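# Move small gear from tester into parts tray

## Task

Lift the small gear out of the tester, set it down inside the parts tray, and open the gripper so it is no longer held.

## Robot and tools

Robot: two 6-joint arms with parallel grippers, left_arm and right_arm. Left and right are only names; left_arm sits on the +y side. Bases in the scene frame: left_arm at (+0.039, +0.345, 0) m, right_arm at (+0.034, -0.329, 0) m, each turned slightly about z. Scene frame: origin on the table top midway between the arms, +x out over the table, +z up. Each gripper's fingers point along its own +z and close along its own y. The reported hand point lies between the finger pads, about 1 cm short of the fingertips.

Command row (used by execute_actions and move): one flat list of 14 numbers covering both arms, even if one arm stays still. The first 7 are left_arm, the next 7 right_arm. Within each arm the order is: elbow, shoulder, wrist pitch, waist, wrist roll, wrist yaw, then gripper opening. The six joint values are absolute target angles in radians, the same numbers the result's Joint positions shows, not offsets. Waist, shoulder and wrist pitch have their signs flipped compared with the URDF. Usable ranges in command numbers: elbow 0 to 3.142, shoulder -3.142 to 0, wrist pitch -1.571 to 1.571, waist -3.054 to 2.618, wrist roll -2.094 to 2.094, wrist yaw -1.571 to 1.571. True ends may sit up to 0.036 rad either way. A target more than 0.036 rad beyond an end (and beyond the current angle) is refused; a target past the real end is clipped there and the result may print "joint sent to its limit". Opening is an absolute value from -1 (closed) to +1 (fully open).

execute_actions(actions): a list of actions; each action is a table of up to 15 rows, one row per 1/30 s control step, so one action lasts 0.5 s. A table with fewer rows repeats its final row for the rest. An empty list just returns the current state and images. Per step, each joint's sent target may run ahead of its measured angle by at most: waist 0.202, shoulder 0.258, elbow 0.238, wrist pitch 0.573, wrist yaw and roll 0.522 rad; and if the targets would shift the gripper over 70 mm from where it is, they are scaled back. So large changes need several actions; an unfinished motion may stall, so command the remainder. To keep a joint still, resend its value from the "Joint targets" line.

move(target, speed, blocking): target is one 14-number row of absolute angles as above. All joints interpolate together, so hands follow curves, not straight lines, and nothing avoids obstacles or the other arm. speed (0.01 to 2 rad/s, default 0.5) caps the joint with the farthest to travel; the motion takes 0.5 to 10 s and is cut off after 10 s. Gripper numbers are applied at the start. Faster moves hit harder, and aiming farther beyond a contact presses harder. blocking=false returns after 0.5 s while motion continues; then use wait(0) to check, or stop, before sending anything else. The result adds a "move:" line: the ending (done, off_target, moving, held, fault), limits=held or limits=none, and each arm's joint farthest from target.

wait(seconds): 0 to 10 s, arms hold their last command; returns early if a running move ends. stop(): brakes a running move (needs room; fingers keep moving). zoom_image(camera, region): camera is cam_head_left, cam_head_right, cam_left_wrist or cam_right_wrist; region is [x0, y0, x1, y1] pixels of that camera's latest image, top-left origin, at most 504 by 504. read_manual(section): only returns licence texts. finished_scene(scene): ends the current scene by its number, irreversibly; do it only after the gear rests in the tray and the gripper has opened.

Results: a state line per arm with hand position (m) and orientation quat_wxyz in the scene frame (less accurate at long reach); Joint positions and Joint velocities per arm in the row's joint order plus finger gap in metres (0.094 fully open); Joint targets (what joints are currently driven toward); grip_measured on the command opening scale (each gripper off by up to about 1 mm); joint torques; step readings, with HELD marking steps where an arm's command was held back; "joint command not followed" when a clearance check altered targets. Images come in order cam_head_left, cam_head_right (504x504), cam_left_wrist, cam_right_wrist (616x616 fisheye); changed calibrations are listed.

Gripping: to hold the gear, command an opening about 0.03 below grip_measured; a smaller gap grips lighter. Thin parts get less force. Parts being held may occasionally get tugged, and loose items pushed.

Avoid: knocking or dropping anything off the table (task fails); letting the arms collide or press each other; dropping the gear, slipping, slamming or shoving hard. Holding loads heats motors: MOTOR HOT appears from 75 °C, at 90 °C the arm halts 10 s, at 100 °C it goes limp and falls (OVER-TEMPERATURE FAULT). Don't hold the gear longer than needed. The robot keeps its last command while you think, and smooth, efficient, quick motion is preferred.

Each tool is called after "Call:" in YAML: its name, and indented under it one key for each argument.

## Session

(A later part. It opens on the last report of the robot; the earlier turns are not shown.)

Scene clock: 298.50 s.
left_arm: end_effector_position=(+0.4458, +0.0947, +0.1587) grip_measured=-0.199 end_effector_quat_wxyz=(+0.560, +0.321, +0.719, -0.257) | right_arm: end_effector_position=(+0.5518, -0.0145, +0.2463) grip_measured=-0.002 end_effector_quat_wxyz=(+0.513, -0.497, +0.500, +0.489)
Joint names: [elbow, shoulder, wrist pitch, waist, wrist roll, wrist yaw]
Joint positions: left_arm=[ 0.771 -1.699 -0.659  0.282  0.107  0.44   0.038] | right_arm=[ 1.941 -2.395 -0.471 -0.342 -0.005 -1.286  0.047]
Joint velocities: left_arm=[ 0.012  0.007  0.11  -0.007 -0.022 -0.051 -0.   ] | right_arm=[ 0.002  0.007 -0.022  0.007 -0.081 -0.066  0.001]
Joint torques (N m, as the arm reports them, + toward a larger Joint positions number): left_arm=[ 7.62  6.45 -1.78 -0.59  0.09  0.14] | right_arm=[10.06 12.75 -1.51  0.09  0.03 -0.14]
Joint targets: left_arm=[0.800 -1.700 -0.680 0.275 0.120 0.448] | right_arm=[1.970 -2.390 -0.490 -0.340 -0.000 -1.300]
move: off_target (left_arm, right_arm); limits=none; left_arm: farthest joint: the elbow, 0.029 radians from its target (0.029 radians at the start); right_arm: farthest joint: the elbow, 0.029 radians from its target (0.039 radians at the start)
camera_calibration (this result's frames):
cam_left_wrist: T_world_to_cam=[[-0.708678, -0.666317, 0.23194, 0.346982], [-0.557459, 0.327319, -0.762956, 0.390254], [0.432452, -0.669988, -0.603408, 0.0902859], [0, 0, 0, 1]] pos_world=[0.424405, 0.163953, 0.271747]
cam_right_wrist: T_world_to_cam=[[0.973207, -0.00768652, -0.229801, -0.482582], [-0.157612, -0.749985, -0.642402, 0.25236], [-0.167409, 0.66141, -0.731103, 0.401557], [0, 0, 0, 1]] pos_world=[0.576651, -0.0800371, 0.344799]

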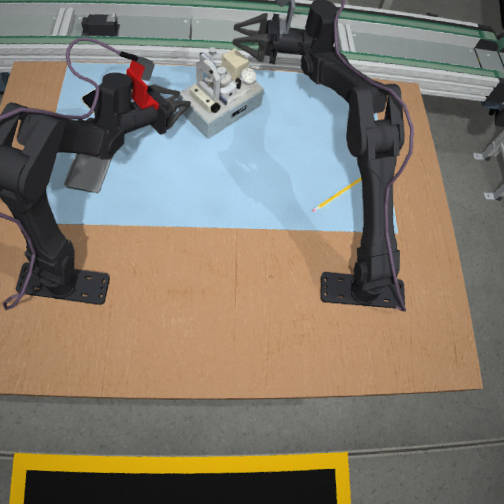

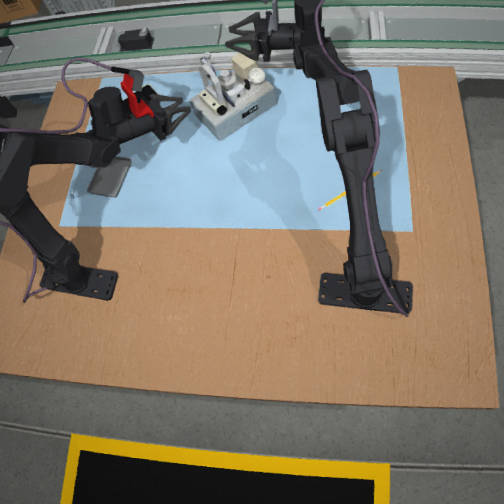

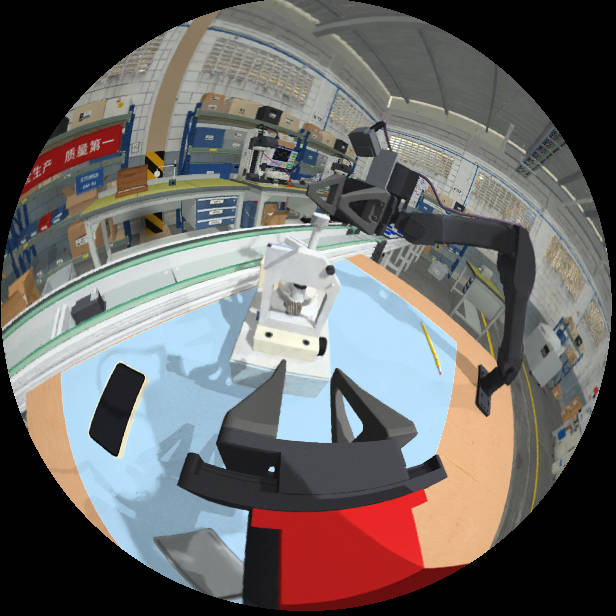

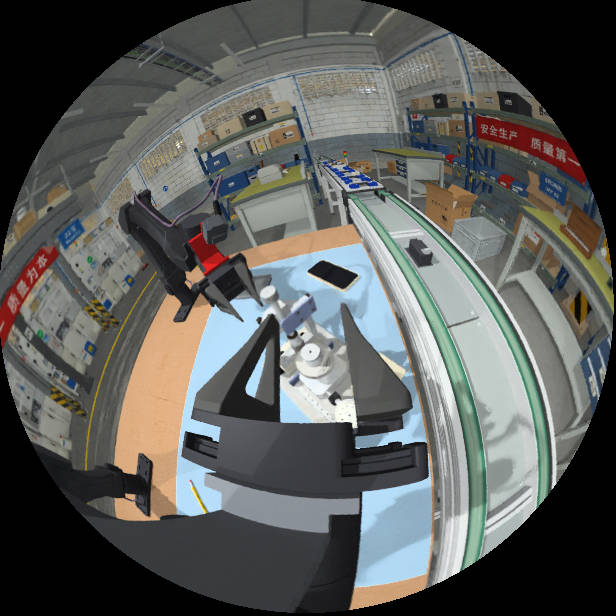

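Call:
move:
  target: [0.80,-1.70,-0.68,0.275,0.12,0.448,-0.2, 1.965,-2.42,-0.49,-0.467,0,-1.3,0.0]
  speed: 0.15

Call:
zoom_image:
  camera: "cam_left_wrist"
  region: [230, 150, 430, 350]

Call:
zoom_image:
  camera: "cam_right_wrist"
  region: [220, 250, 400, 430]

Scene clock: 309.43 s.
left_arm: end_effector_position=(+0.4458, +0.0947, +0.1587) grip_measured=-0.199 end_effector_quat_wxyz=(+0.560, +0.321, +0.719, -0.257) | right_arm: end_effector_position=(+0.5126, +0.0468, +0.2326) grip_measured=-0.002 end_effector_quat_wxyz=(-0.475, +0.523, -0.477, -0.523)
Joint names: [elbow, shoulder, wrist pitch, waist, wrist roll, wrist yaw]
Joint positions: left_arm=[ 0.771 -1.699 -0.659  0.282  0.107  0.44   0.038] | right_arm=[ 1.941 -2.42  -0.471 -0.463 -0.005 -1.287  0.047]
Joint velocities: left_arm=[-0.007 -0.007 -0.022 -0.017 -0.022 -0.051 -0.   ] | right_arm=[ 0.012  0.012  0.007 -0.007  0.051 -0.051  0.001]
Joint torques (N m, as the arm reports them, + toward a larger Joint positions number): left_arm=[ 7.66  6.42 -1.78 -0.58  0.1   0.15] | right_arm=[ 9.46 12.46 -1.55 -0.43  0.06 -0.13]
Joint targets: left_arm=[0.800 -1.700 -0.680 0.275 0.120 0.448] | right_arm=[1.965 -2.420 -0.490 -0.467 -0.000 -1.300]
move: off_target (left_arm, right_arm); limits=none; left_arm: farthest joint: the elbow, 0.029 radians from its target (0.029 radians at the start); right_arm: farthest joint: the elbow, 0.024 radians from its target (0.024 radians at the start)
camera_calibration (this result's frames):
cam_left_wrist: T_world_to_cam=[[-0.708678, -0.666317, 0.23194, 0.346982], [-0.557459, 0.327319, -0.762956, 0.390254], [0.432452, -0.669988, -0.603408, 0.0902859], [0, 0, 0, 1]] pos_world=[0.424405, 0.163953, 0.271747]
cam_right_wrist: T_world_to_cam=[[0.961477, 0.109101, -0.252307, -0.441303], [-0.0790707, -0.769301, -0.633975, 0.242008], [-0.263267, 0.629502, -0.731038, 0.395094], [0, 0, 0, 1]] pos_world=[0.547454, -0.0143886, 0.330912]

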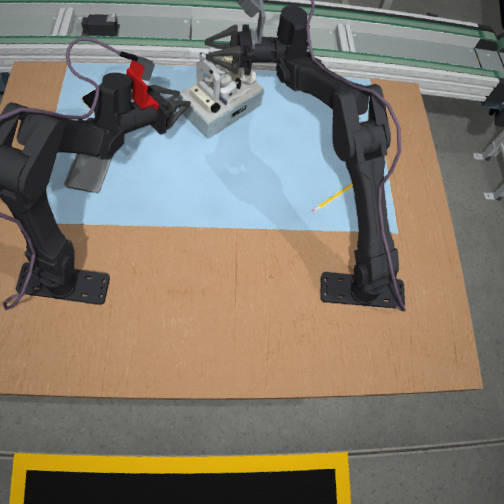

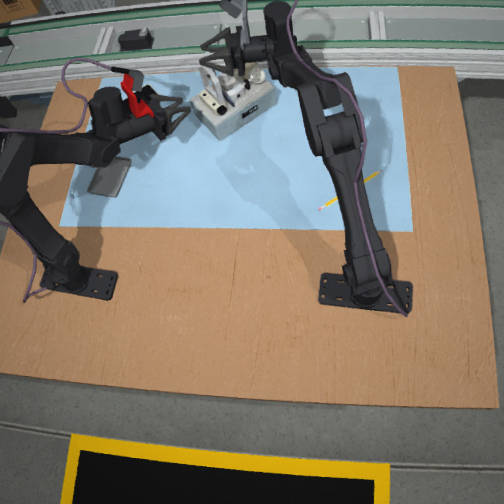

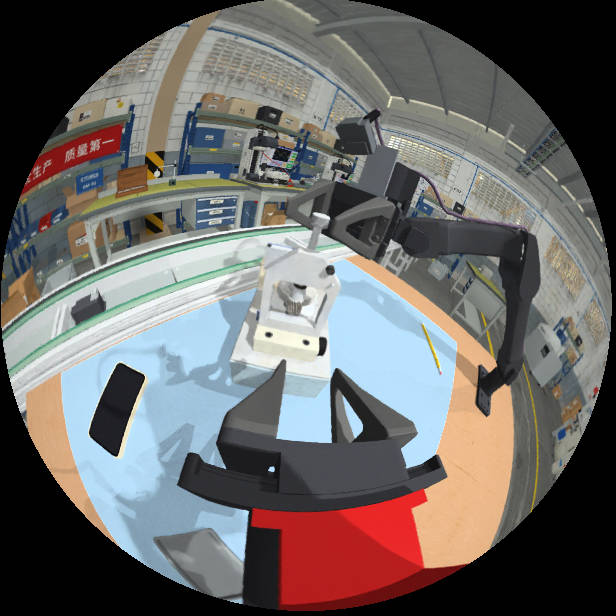

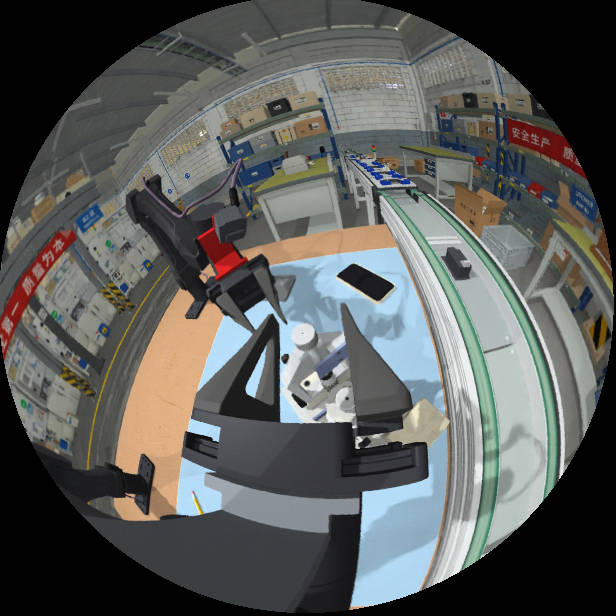

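Region (230, 150, 430, 350) of cam_left_wrist's 616x616 image, scaled by 2.520, with more detail than that image has.

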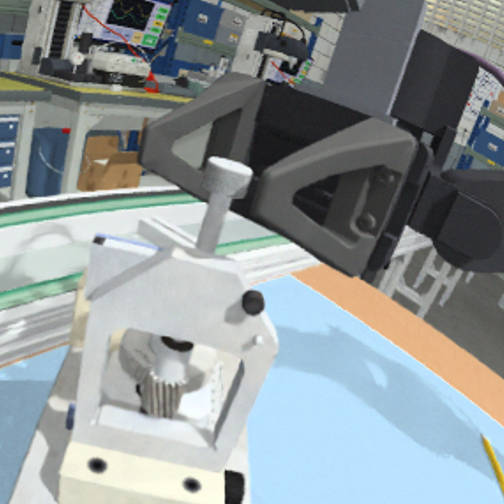

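Region (220, 250, 400, 430) of cam_right_wrist's 616x616 image, scaled by 2.800, with more detail than that image has.

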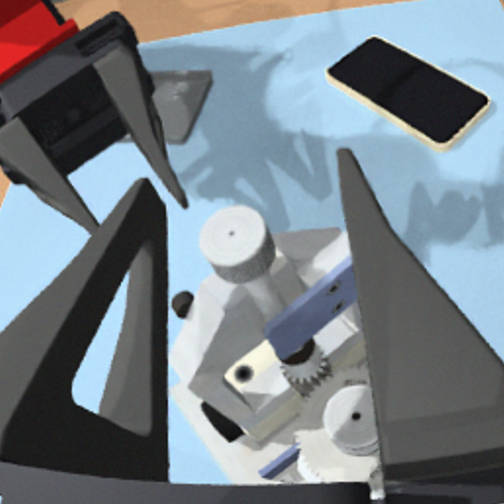

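Call:
execute_actions:
  actions:
    - [[0.80,-1.70,-0.68,0.275,0.12,0.448,-0.2, 1.965,-2.42,-0.49,-0.463,0,-1.33,-0.4]]
    - [[0.80,-1.70,-0.68,0.275,0.12,0.448,-0.2, 1.965,-2.42,-0.49,-0.463,0,-1.33,-0.62]]
    - [[0.80,-1.70,-0.68,0.275,0.12,0.448,-0.2, 1.965,-2.42,-0.49,-0.463,0,-1.33,-0.74]]

Call:
move:
  target: [0.80,-1.70,-0.68,0.275,0.12,0.448,-0.2, 2.0,-2.35,-0.55,-0.463,0,-1.33,-0.74]
  speed: 0.05

Call:
zoom_image:
  camera: "cam_left_wrist"
  region: [250, 190, 370, 340]

Scene clock: 318.13 s.
left_arm: end_effector_position=(+0.4458, +0.0947, +0.1587) grip_measured=-0.199 end_effector_quat_wxyz=(+0.560, +0.321, +0.719, -0.257) | right_arm: end_effector_position=(+0.5098, +0.0465, +0.2328) grip_measured=-0.707 end_effector_quat_wxyz=(-0.471, +0.527, -0.472, -0.527)
Joint names: [elbow, shoulder, wrist pitch, waist, wrist roll, wrist yaw]
Joint positions: left_arm=[ 0.771 -1.699 -0.659  0.282  0.107  0.44   0.038] | right_arm=[ 1.941 -2.42  -0.473 -0.463 -0.005 -1.303  0.014]
Joint velocities: left_arm=[-0.002  0.002  0.037 -0.007 -0.007  0.007 -0.001] | right_arm=[ 0.007  0.002 -0.022  0.002  0.022 -0.095  0.001]
Joint torques (N m, as the arm reports them, + toward a larger Joint positions number): left_arm=[ 7.64  6.46 -1.78 -0.6   0.09  0.15] | right_arm=[ 9.47 12.44 -1.54 -0.1   0.05 -0.31]
Joint targets: left_arm=[0.800 -1.700 -0.680 0.275 0.120 0.448] | right_arm=[1.965 -2.420 -0.490 -0.463 -0.000 -1.330]
Step readings (joint positions; steps 1 to 15: 1st action; 16 to 30: 2nd action; 31 to 45: 3rd action):
0: left_arm=[0.771 -1.699 -0.659 0.282 0.107 0.440] | right_arm=[1.941 -2.420 -0.471 -0.463 -0.005 -1.287]
1: left_arm=[0.771 -1.699 -0.659 0.282 0.107 0.440] | right_arm=[1.941 -2.420 -0.472 -0.463 -0.005 -1.290]
2: left_arm=[0.771 -1.699 -0.659 0.282 0.107 0.440] | right_arm=[1.941 -2.420 -0.472 -0.463 -0.005 -1.296]
4: left_arm=[0.771 -1.699 -0.659 0.282 0.107 0.440] | right_arm=[1.941 -2.420 -0.472 -0.463 -0.005 -1.303]
8: left_arm=[0.771 -1.699 -0.659 0.282 0.107 0.440] | right_arm=[1.941 -2.420 -0.472 -0.463 -0.005 -1.311]
15: left_arm=[0.771 -1.699 -0.659 0.282 0.107 0.440] | right_arm=[1.941 -2.420 -0.472 -0.463 -0.005 -1.315]
16: left_arm=[0.771 -1.699 -0.659 0.282 0.107 0.440] | right_arm=[1.941 -2.420 -0.472 -0.463 -0.005 -1.315]
17: left_arm=[0.771 -1.699 -0.659 0.282 0.107 0.440] | right_arm=[1.941 -2.420 -0.472 -0.463 -0.005 -1.312]
19: left_arm=[0.771 -1.699 -0.659 0.282 0.107 0.440] | right_arm=[1.941 -2.420 -0.472 -0.463 -0.005 -1.309]
23: left_arm=[0.771 -1.699 -0.659 0.282 0.107 0.440] | right_arm=[1.941 -2.420 -0.472 -0.463 -0.005 -1.308]
30: left_arm=[0.771 -1.699 -0.659 0.282 0.107 0.440] | right_arm=[1.941 -2.420 -0.472 -0.463 -0.005 -1.308]
31: left_arm=[0.771 -1.699 -0.659 0.282 0.107 0.440] | right_arm=[1.941 -2.420 -0.472 -0.463 -0.005 -1.304]
32: left_arm=[0.771 -1.699 -0.659 0.282 0.107 0.440] | right_arm=[1.941 -2.420 -0.473 -0.463 -0.005 -1.303]
34: left_arm=[0.771 -1.699 -0.659 0.282 0.107 0.440] | right_arm=[1.941 -2.420 -0.473 -0.463 -0.005 -1.303]
38: left_arm=[0.771 -1.699 -0.659 0.282 0.107 0.440] | right_arm=[1.941 -2.420 -0.473 -0.463 -0.005 -1.303]
45: Joint positions above
camera_calibration (this result's frames):
cam_left_wrist: T_world_to_cam=[[-0.708678, -0.666317, 0.23194, 0.346982], [-0.557459, 0.327319, -0.762956, 0.390254], [0.432452, -0.669988, -0.603408, 0.0902859], [0, 0, 0, 1]] pos_world=[0.424405, 0.163953, 0.271747]
cam_right_wrist: T_world_to_cam=[[0.959904, 0.124282, -0.251273, -0.438702], [-0.0663984, -0.770045, -0.634525, 0.235398], [-0.272352, 0.625767, -0.730917, 0.399466], [0, 0, 0, 1]] pos_world=[0.545537, -0.0141824, 0.331108]

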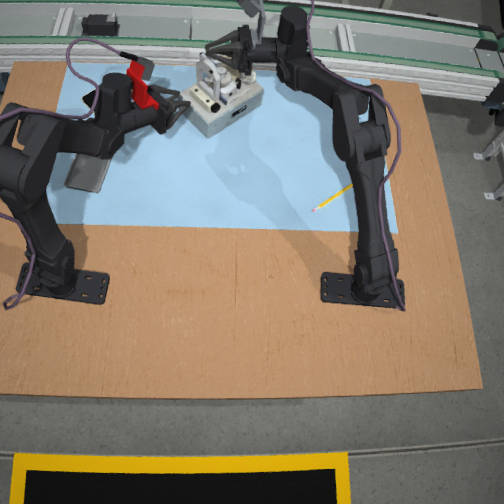

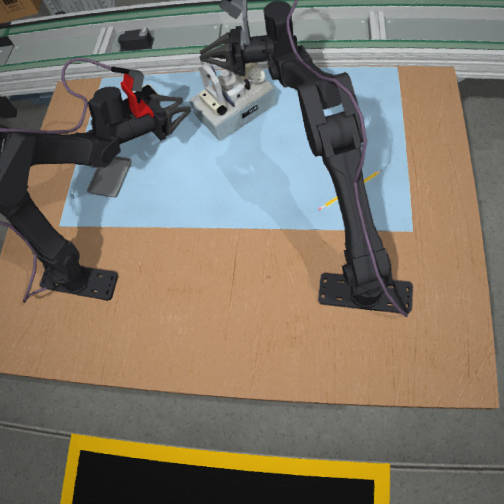

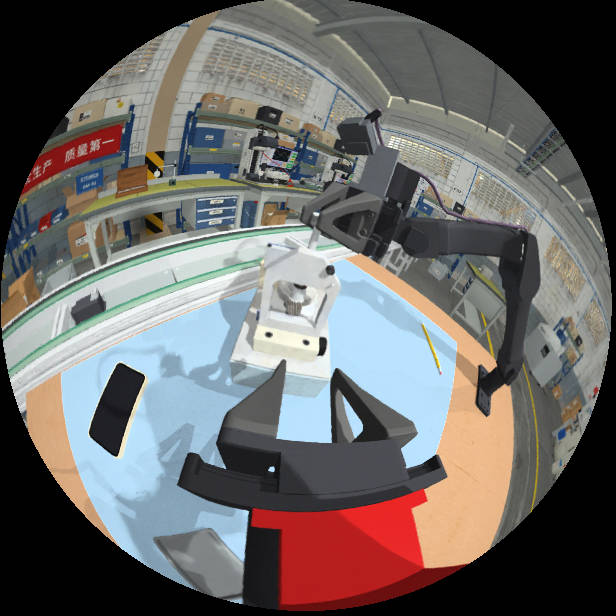

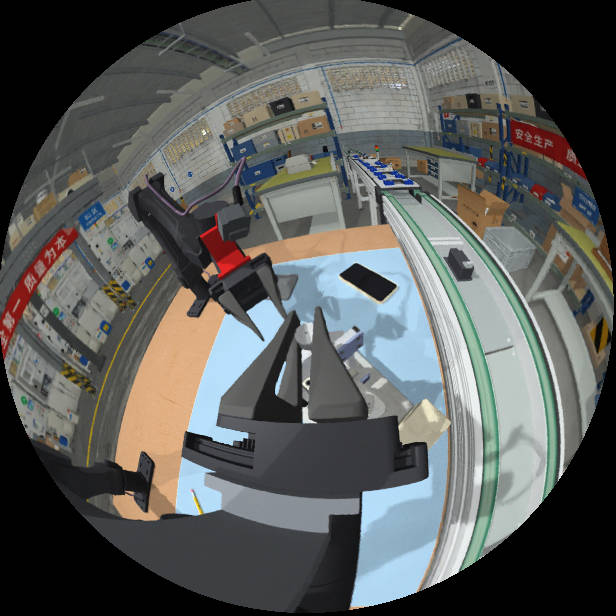

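Scene clock: 319.93 s.
left_arm: end_effector_position=(+0.4458, +0.0947, +0.1587) grip_measured=-0.199 end_effector_quat_wxyz=(+0.560, +0.321, +0.719, -0.257) | right_arm: end_effector_position=(+0.5096, +0.0466, +0.2360) grip_measured=-0.707 end_effector_quat_wxyz=(-0.474, +0.529, -0.468, -0.526)
Joint names: [elbow, shoulder, wrist pitch, waist, wrist roll, wrist yaw]
Joint positions: left_arm=[ 0.771 -1.699 -0.659  0.282  0.107  0.44   0.038] | right_arm=[ 1.948 -2.42  -0.48  -0.463 -0.003 -1.306  0.014]
Joint velocities: left_arm=[ 0.012 -0.012  0.081 -0.002 -0.022 -0.022  0.   ] | right_arm=[ 0.007  0.002  0.007  0.012 -0.066 -0.007  0.   ]
Joint torques (N m, as the arm reports them, + toward a larger Joint positions number): left_arm=[ 7.63  6.46 -1.78 -0.6   0.1   0.14] | right_arm=[12.11 17.85 -2.06  0.    0.02 -0.25]
Joint targets: left_arm=[0.800 -1.700 -0.680 0.275 0.120 0.448] | right_arm=[2.000 -2.350 -0.550 -0.463 0.000 -1.330]
move: off_target (left_arm, right_arm); limits=none; left_arm: farthest joint: the elbow, 0.029 radians from its target (0.029 radians at the start); right_arm: farthest joint: the shoulder, 0.070 radians from its target (0.070 radians at the start)
camera_calibration (this result's frames):
cam_left_wrist: T_world_to_cam=[[-0.708678, -0.666317, 0.23194, 0.346982], [-0.557459, 0.327319, -0.762956, 0.390254], [0.432452, -0.669988, -0.603408, 0.0902859], [0, 0, 0, 1]] pos_world=[0.424405, 0.163953, 0.271747]
cam_right_wrist: T_world_to_cam=[[0.962195, 0.128385, -0.240204, -0.441711], [-0.0571172, -0.767205, -0.638854, 0.23361], [-0.266305, 0.628422, -0.730868, 0.398455], [0, 0, 0, 1]] pos_world=[0.544466, -0.0144623, 0.33436]

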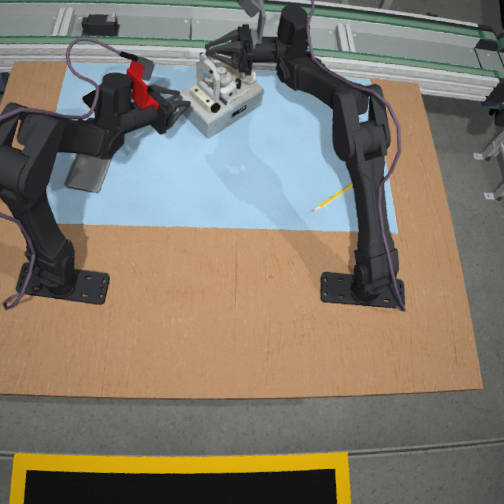

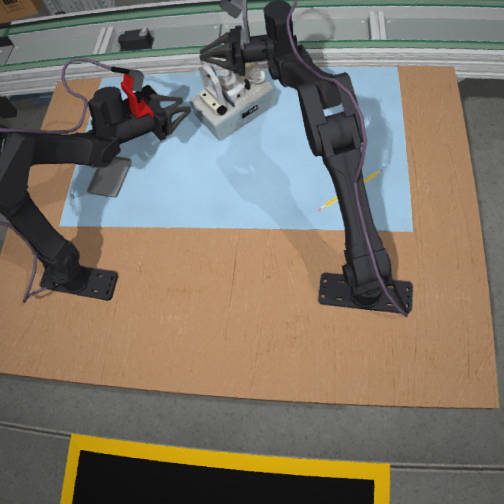

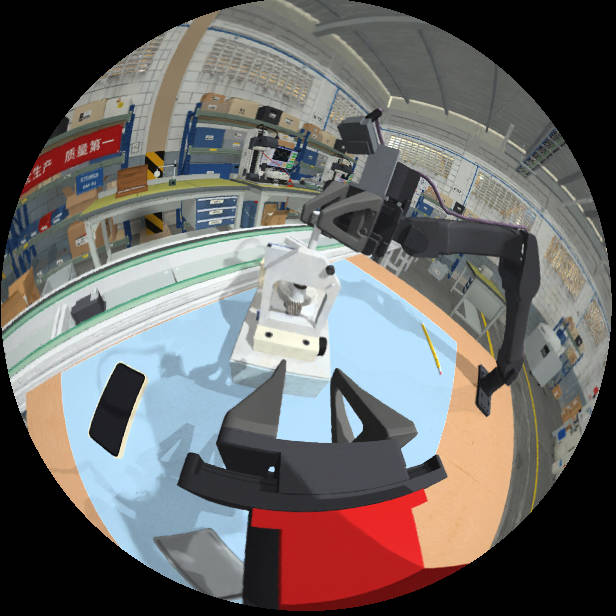

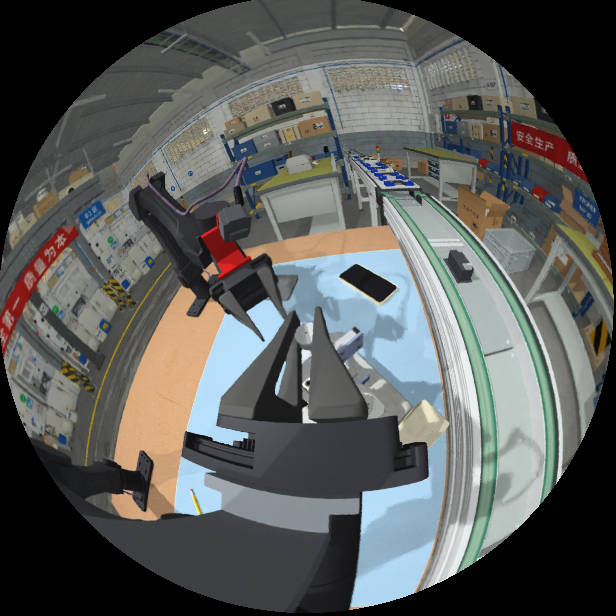

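Region (250, 190, 370, 340) of cam_left_wrist's 616x616 image, scaled by 3.360, with more detail than that image has; it fills the left 403 columns of this view, and the rest is white.

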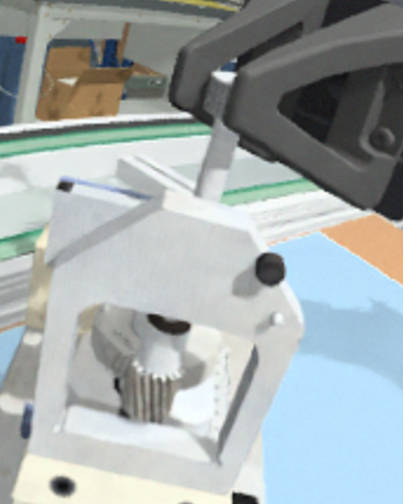

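Call:
move:
  target: [0.80,-1.70,-0.68,0.275,0.12,0.448,-0.2, 2.06,-2.37,-0.52,-0.463,0,-1.31,-0.75]
  speed: 0.08

Call:
zoom_image:
  camera: "cam_left_wrist"
  region: [250, 190, 370, 340]

Scene clock: 330.53 s.
left_arm: end_effector_position=(+0.4458, +0.0947, +0.1587) grip_measured=-0.199 end_effector_quat_wxyz=(+0.560, +0.321, +0.719, -0.257) | right_arm: end_effector_position=(+0.5094, +0.0468, +0.2468) grip_measured=-0.707 end_effector_quat_wxyz=(-0.471, +0.535, -0.461, -0.529)
Joint names: [elbow, shoulder, wrist pitch, waist, wrist roll, wrist yaw]
Joint positions: left_arm=[ 0.771 -1.699 -0.659  0.282  0.107  0.44   0.038] | right_arm=[ 1.997 -2.425 -0.443 -0.462 -0.    -1.327  0.014]
Joint velocities: left_arm=[-0.012  0.012 -0.022  0.002  0.007 -0.037  0.   ] | right_arm=[-0.007  0.007  0.022 -0.007 -0.022 -0.095 -0.001]
Joint torques (N m, as the arm reports them, + toward a larger Joint positions number): left_arm=[ 7.65  6.47 -1.78 -0.61  0.11  0.15] | right_arm=[13.22 16.66 -2.11 -0.04 -0.02  0.15]
Joint targets: left_arm=[0.800 -1.700 -0.680 0.275 0.120 0.448] | right_arm=[2.060 -2.370 -0.520 -0.463 0.000 -1.310]
move: off_target (left_arm, right_arm); limits=none; left_arm: farthest joint: the elbow, 0.029 radians from its target (0.029 radians at the start); right_arm: farthest joint: the wrist pitch, 0.077 radians from its target (0.040 radians at the start)
camera_calibration (this result's frames):
cam_left_wrist: T_world_to_cam=[[-0.708678, -0.666317, 0.23194, 0.346982], [-0.557459, 0.327319, -0.762956, 0.390254], [0.432452, -0.669988, -0.603408, 0.0902859], [0, 0, 0, 1]] pos_world=[0.424405, 0.163953, 0.271747]
cam_right_wrist: T_world_to_cam=[[0.96067, 0.147668, -0.235176, -0.440251], [-0.0390662, -0.766602, -0.640933, 0.231929], [-0.274932, 0.624913, -0.730682, 0.410691], [0, 0, 0, 1]] pos_world=[0.544908, -0.013838, 0.345199]

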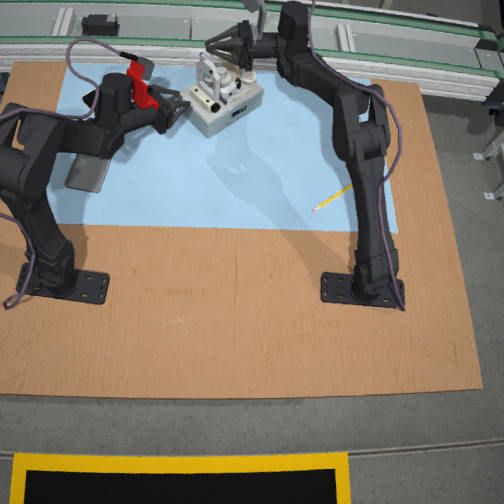

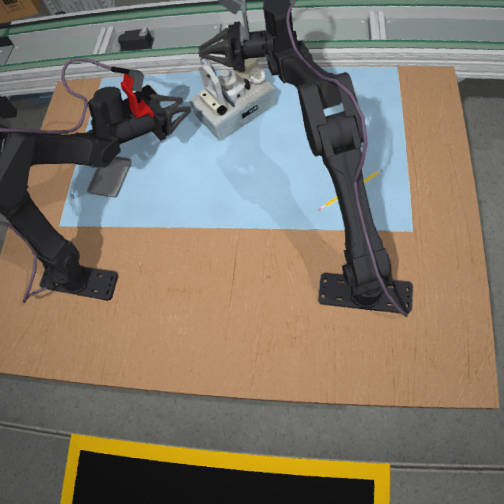

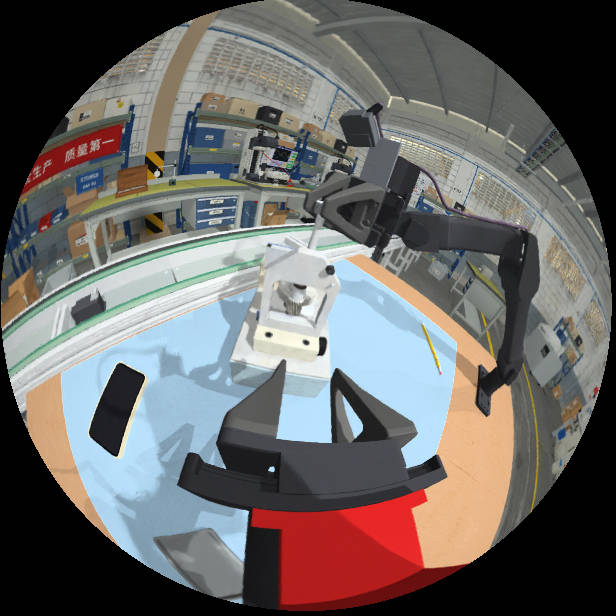

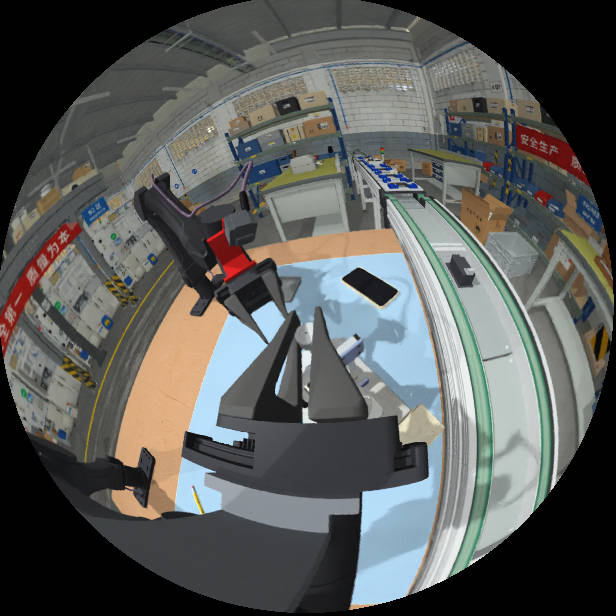

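Region (250, 190, 370, 340) of cam_left_wrist's 616x616 image, scaled by 3.360, with more detail than that image has; it fills the left 403 columns of this view, and the rest is white.

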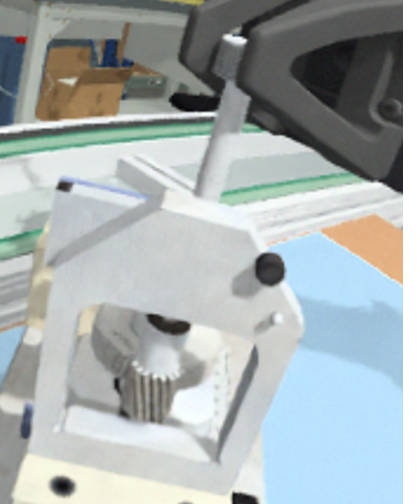

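Call:
move:
  target: [0.80,-1.70,-0.68,0.275,0.12,0.448,-0.2, 2.125,-2.37,-0.47,-0.463,0,-1.33,-0.75]
  speed: 0.08

Call:
zoom_image:
  camera: "cam_left_wrist"
  region: [250, 190, 370, 340]

Scene clock: 337.37 s.
left_arm: end_effector_position=(+0.4458, +0.0947, +0.1587) grip_measured=-0.199 end_effector_quat_wxyz=(+0.560, +0.321, +0.719, -0.257) | right_arm: end_effector_position=(+0.5090, +0.0468, +0.2516) grip_measured=-0.707 end_effector_quat_wxyz=(-0.459, +0.540, -0.457, -0.538)
Joint names: [elbow, shoulder, wrist pitch, waist, wrist roll, wrist yaw]
Joint positions: left_arm=[ 0.771 -1.699 -0.659  0.282  0.107  0.44   0.038] | right_arm=[ 2.056 -2.443 -0.388 -0.46  -0.002 -1.359  0.014]
Joint velocities: left_arm=[-0.002  0.007  0.037  0.002 -0.007  0.11   0.001] | right_arm=[ 0.017 -0.007  0.037  0.007  0.037  0.051 -0.   ]
Joint torques (N m, as the arm reports them, + toward a larger Joint positions number): left_arm=[ 7.64  6.47 -1.78 -0.6   0.1   0.15] | right_arm=[13.64 18.14 -2.12 -0.33  0.02  0.27]
Joint targets: left_arm=[0.800 -1.700 -0.680 0.275 0.120 0.448] | right_arm=[2.123 -2.372 -0.468 -0.463 -0.000 -1.331]
move: off_target (left_arm, right_arm); limits=none; left_arm: farthest joint: the elbow, 0.029 radians from its target (0.029 radians at the start); right_arm: farthest joint: the wrist pitch, 0.082 radians from its target (0.027 radians at the start)
camera_calibration (this result's frames):
cam_left_wrist: T_world_to_cam=[[-0.708678, -0.666317, 0.23194, 0.346982], [-0.557459, 0.327319, -0.762956, 0.390254], [0.432452, -0.669988, -0.603408, 0.0902859], [0, 0, 0, 1]] pos_world=[0.424405, 0.163953, 0.271747]
cam_right_wrist: T_world_to_cam=[[0.95312, 0.175261, -0.24667, -0.433277], [-0.0230178, -0.770832, -0.636623, 0.226008], [-0.301716, 0.612456, -0.730661, 0.428322], [0, 0, 0, 1]] pos_world=[0.547399, -0.0121772, 0.349964]

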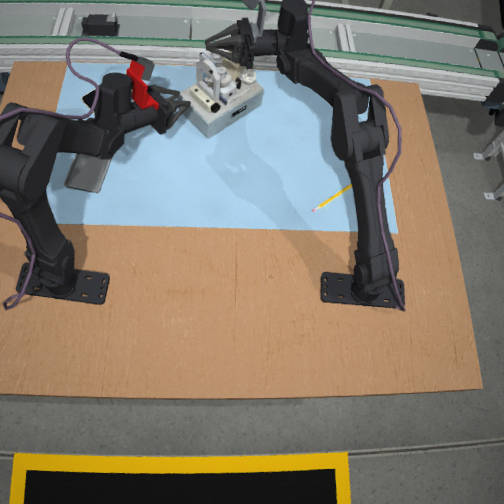

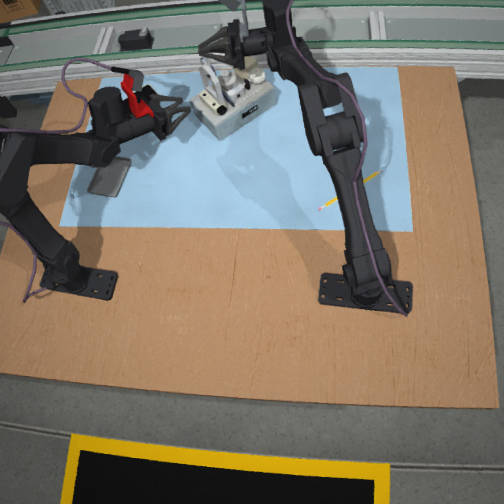

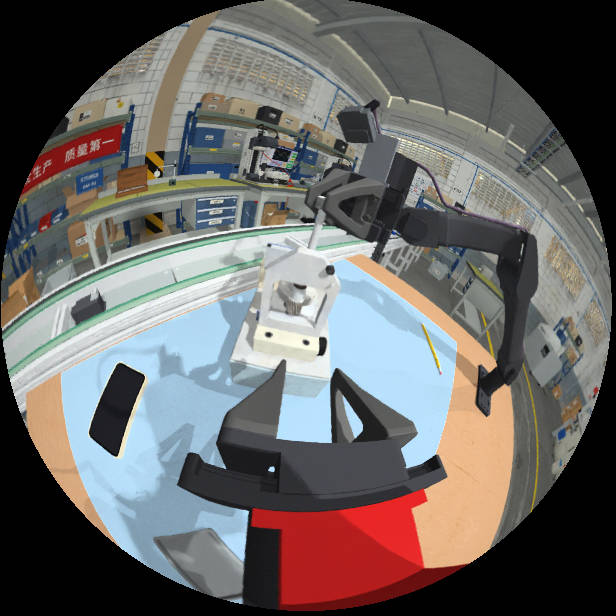

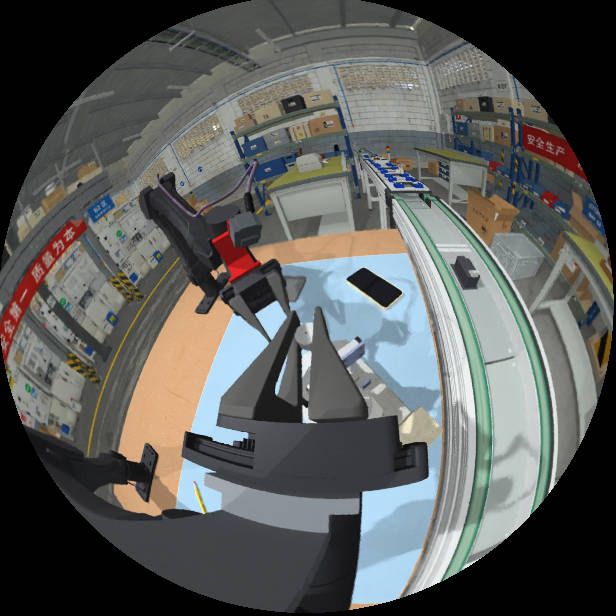

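Region (250, 190, 370, 340) of cam_left_wrist's 616x616 image, scaled by 3.360, with more detail than that image has; it fills the left 403 columns of this view, and the rest is white.

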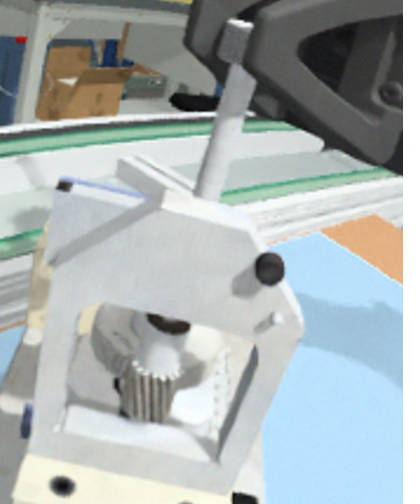

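Call:
move:
  target: [1.015,-2.06,-1.0,0.312,0.04,0.46,-0.35, 2.08,-2.425,-0.41,-0.46,0,-1.36,-0.75]
  speed: 0.25

Call:
zoom_image:
  camera: "cam_left_wrist"
  region: [220, 230, 400, 430]

Call:
zoom_image:
  camera: "cam_head_left"
  region: [130, 20, 280, 150]

Scene clock: 353.13 s.
left_arm: end_effector_position=(+0.5047, +0.0547, +0.1420) grip_measured=-0.349 end_effector_quat_wxyz=(+0.614, +0.314, +0.667, -0.283) | right_arm: end_effector_position=(+0.5094, +0.0469, +0.2329) grip_measured=-0.707 end_effector_quat_wxyz=(-0.442, +0.535, -0.467, -0.548)
Joint names: [elbow, shoulder, wrist pitch, waist, wrist roll, wrist yaw]
Joint positions: left_arm=[ 0.987 -2.063 -0.979  0.304  0.05   0.453  0.031] | right_arm=[ 2.043 -2.467 -0.38  -0.459 -0.005 -1.37   0.014]
Joint velocities: left_arm=[-0.002 -0.012  0.007  0.007  0.022  0.081 -0.   ] | right_arm=[-0.007 -0.022  0.037  0.012 -0.022  0.037 -0.001]
Joint torques (N m, as the arm reports them, + toward a larger Joint positions number): left_arm=[ 7.03  9.05 -1.76  0.71 -0.14  0.09] | right_arm=[10.69 16.02 -1.62 -0.05  0.04  0.1 ]
Joint targets: left_arm=[1.015 -2.060 -1.000 0.312 0.040 0.460] | right_arm=[2.080 -2.425 -0.410 -0.460 -0.000 -1.360]
move: off_target (left_arm, right_arm); limits=none; left_arm: farthest joint: the elbow, 0.028 radians from its target (0.244 radians at the start); right_arm: farthest joint: the shoulder, 0.042 radians from its target (0.018 radians at the start)
camera_calibration (this result's frames):
cam_left_wrist: T_world_to_cam=[[-0.751273, -0.623333, 0.216897, 0.387192], [-0.456829, 0.253941, -0.852538, 0.389379], [0.476337, -0.739574, -0.475535, -0.00852553], [0, 0, 0, 1]] pos_world=[0.472827, 0.136165, 0.243925]
cam_right_wrist: T_world_to_cam=[[0.940725, 0.181152, -0.286743, -0.42298], [-0.0394906, -0.78117, -0.623068, 0.219916], [-0.336865, 0.597459, -0.727712, 0.432587], [0, 0, 0, 1]] pos_world=[0.552316, -0.0100375, 0.330535]

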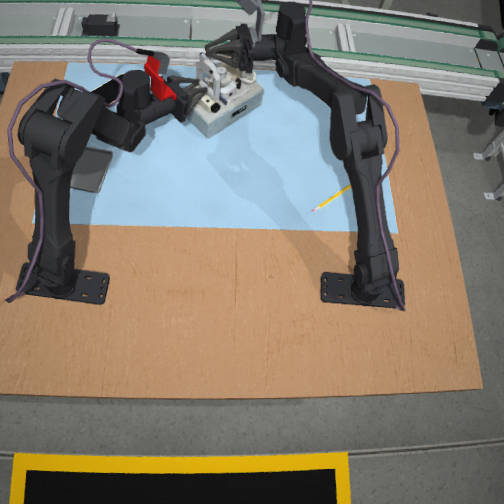

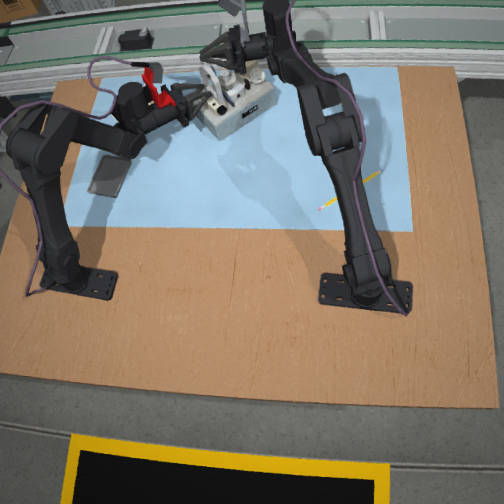

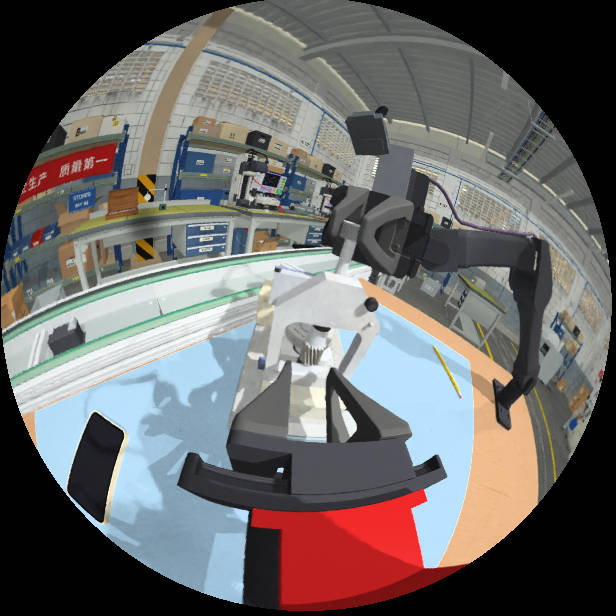

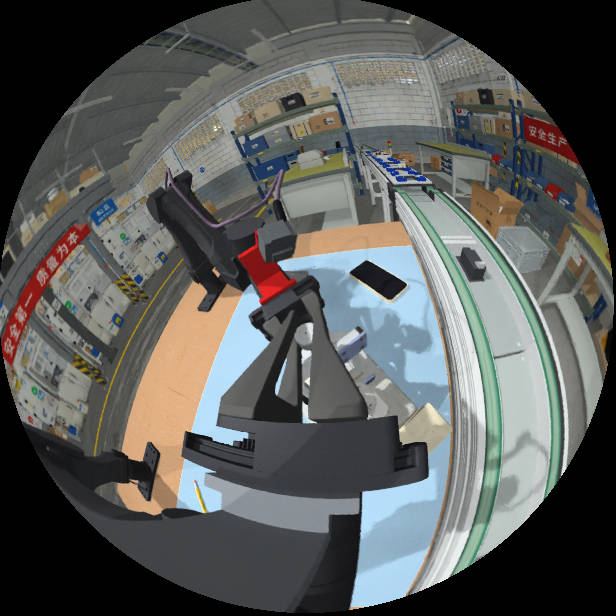

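Region (220, 230, 400, 430) of cam_left_wrist's 616x616 image, scaled by 2.520, with more detail than that image has; it fills the left 454 columns of this view, and the rest is white.

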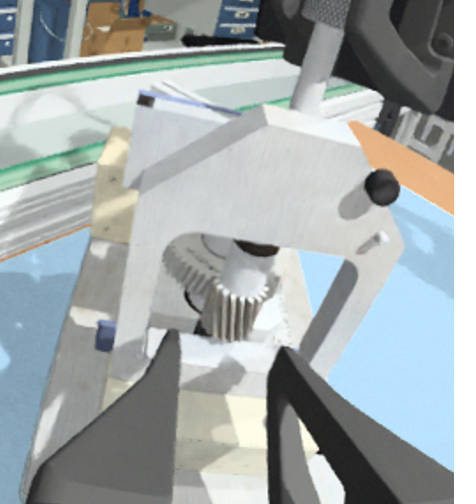

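Region (130, 20, 280, 150) of cam_head_left's 504x504 image, scaled by 3.360, with more detail than that image has; it fills the top 437 rows of this view, and the rest is white.

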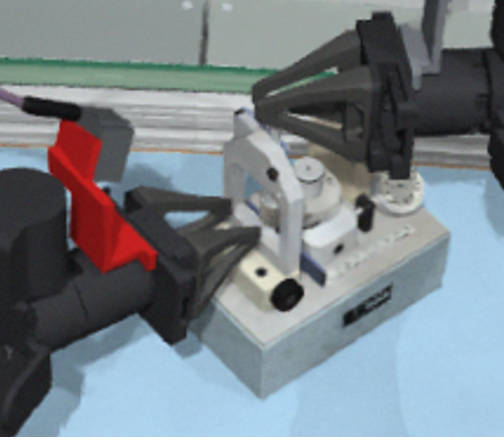

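Call:
move:
  target: [1.095,-2.117,-0.96,0.338,0.04,0.418,-0.35, 2.07,-2.45,-0.40,-0.46,0,-1.37,-0.75]
  speed: 0.1

Call:
zoom_image:
  camera: "cam_left_wrist"
  region: [230, 270, 390, 430]

Call:
zoom_image:
  camera: "cam_head_right"
  region: [170, 40, 280, 140]

Scene clock: 372.03 s.
left_arm: end_effector_position=(+0.5165, +0.0381, +0.1418) grip_measured=-0.349 end_effector_quat_wxyz=(+0.618, +0.314, +0.663, -0.281) | right_arm: end_effector_position=(+0.5094, +0.0469, +0.2329) grip_measured=-0.707 end_effector_quat_wxyz=(-0.442, +0.535, -0.467, -0.548)
Joint names: [elbow, shoulder, wrist pitch, waist, wrist roll, wrist yaw]
Joint positions: left_arm=[ 1.068 -2.117 -0.965  0.331  0.05   0.424  0.031] | right_arm=[ 2.043 -2.467 -0.38  -0.459 -0.005 -1.37   0.014]
Joint velocities: left_arm=[-0.007  0.007 -0.037  0.012  0.007  0.007 -0.   ] | right_arm=[-0.002 -0.007 -0.037  0.012  0.007  0.022  0.001]
Joint torques (N m, as the arm reports them, + toward a larger Joint positions number): left_arm=[ 7.07  9.33 -1.58  0.6  -0.12  0.  ] | right_arm=[ 9.79 14.13 -1.54 -0.12  0.07 -0.05]
Joint targets: left_arm=[1.095 -2.117 -0.960 0.338 0.040 0.418] | right_arm=[2.070 -2.450 -0.400 -0.460 0.000 -1.370]
move: off_target (left_arm, right_arm); limits=none; left_arm: farthest joint: the elbow, 0.027 radians from its target (0.108 radians at the start); right_arm: farthest joint: the elbow, 0.027 radians from its target (0.027 radians at the start)
camera_calibration (this result's frames):
cam_left_wrist: T_world_to_cam=[[-0.752678, -0.62413, 0.209612, 0.387559], [-0.447162, 0.250925, -0.858535, 0.394849], [0.483241, -0.739931, -0.467953, -0.0311683], [0, 0, 0, 1]] pos_world=[0.483331, 0.119747, 0.24317]
cam_right_wrist: T_world_to_cam=[[0.940725, 0.181152, -0.286743, -0.42298], [-0.0394906, -0.78117, -0.623068, 0.219916], [-0.336865, 0.597459, -0.727712, 0.432587], [0, 0, 0, 1]] pos_world=[0.552316, -0.0100375, 0.330535]

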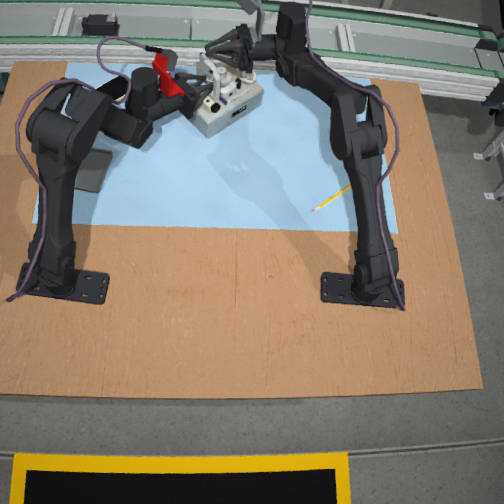

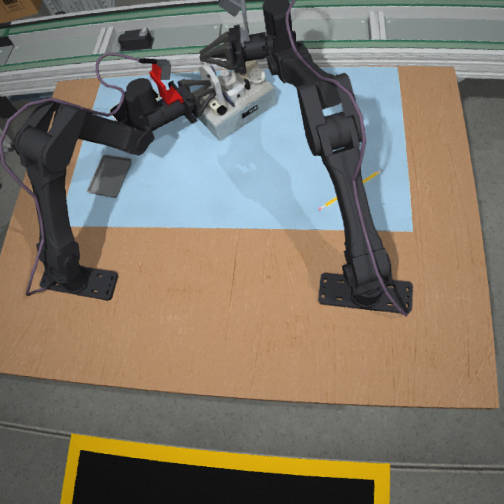

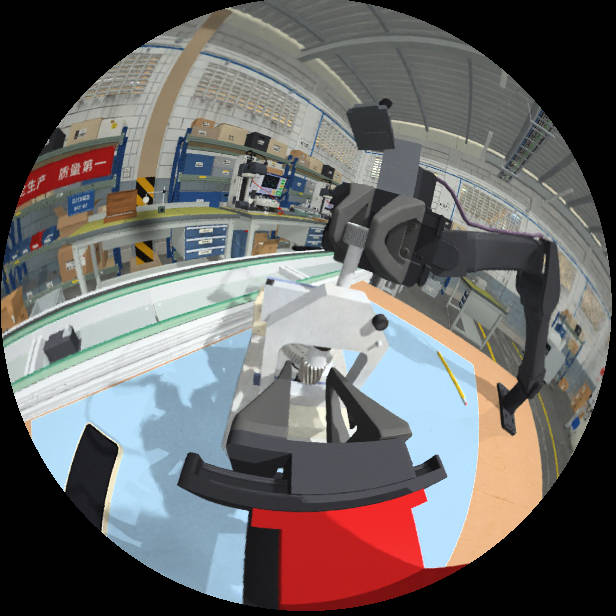

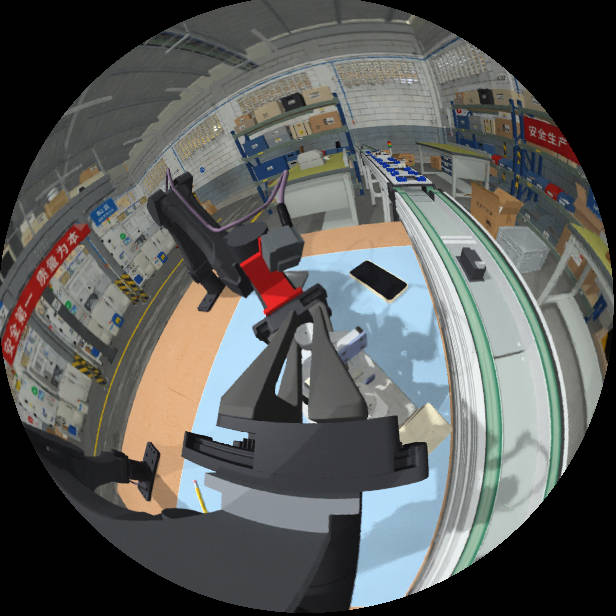

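Region (230, 270, 390, 430) of cam_left_wrist's 616x616 image, scaled by 3.150, with more detail than that image has.

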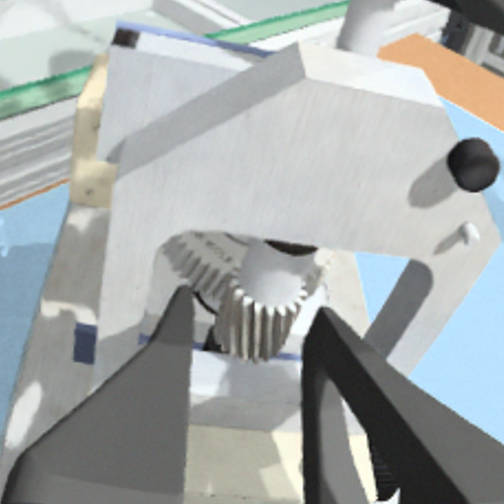

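Region (170, 40, 280, 140) of cam_head_right's 504x504 image, scaled by 4.582, with more detail than that image has; it fills the top 458 rows of this view, and the rest is white.

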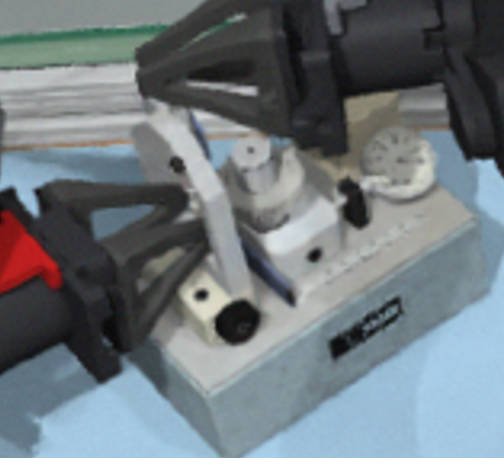

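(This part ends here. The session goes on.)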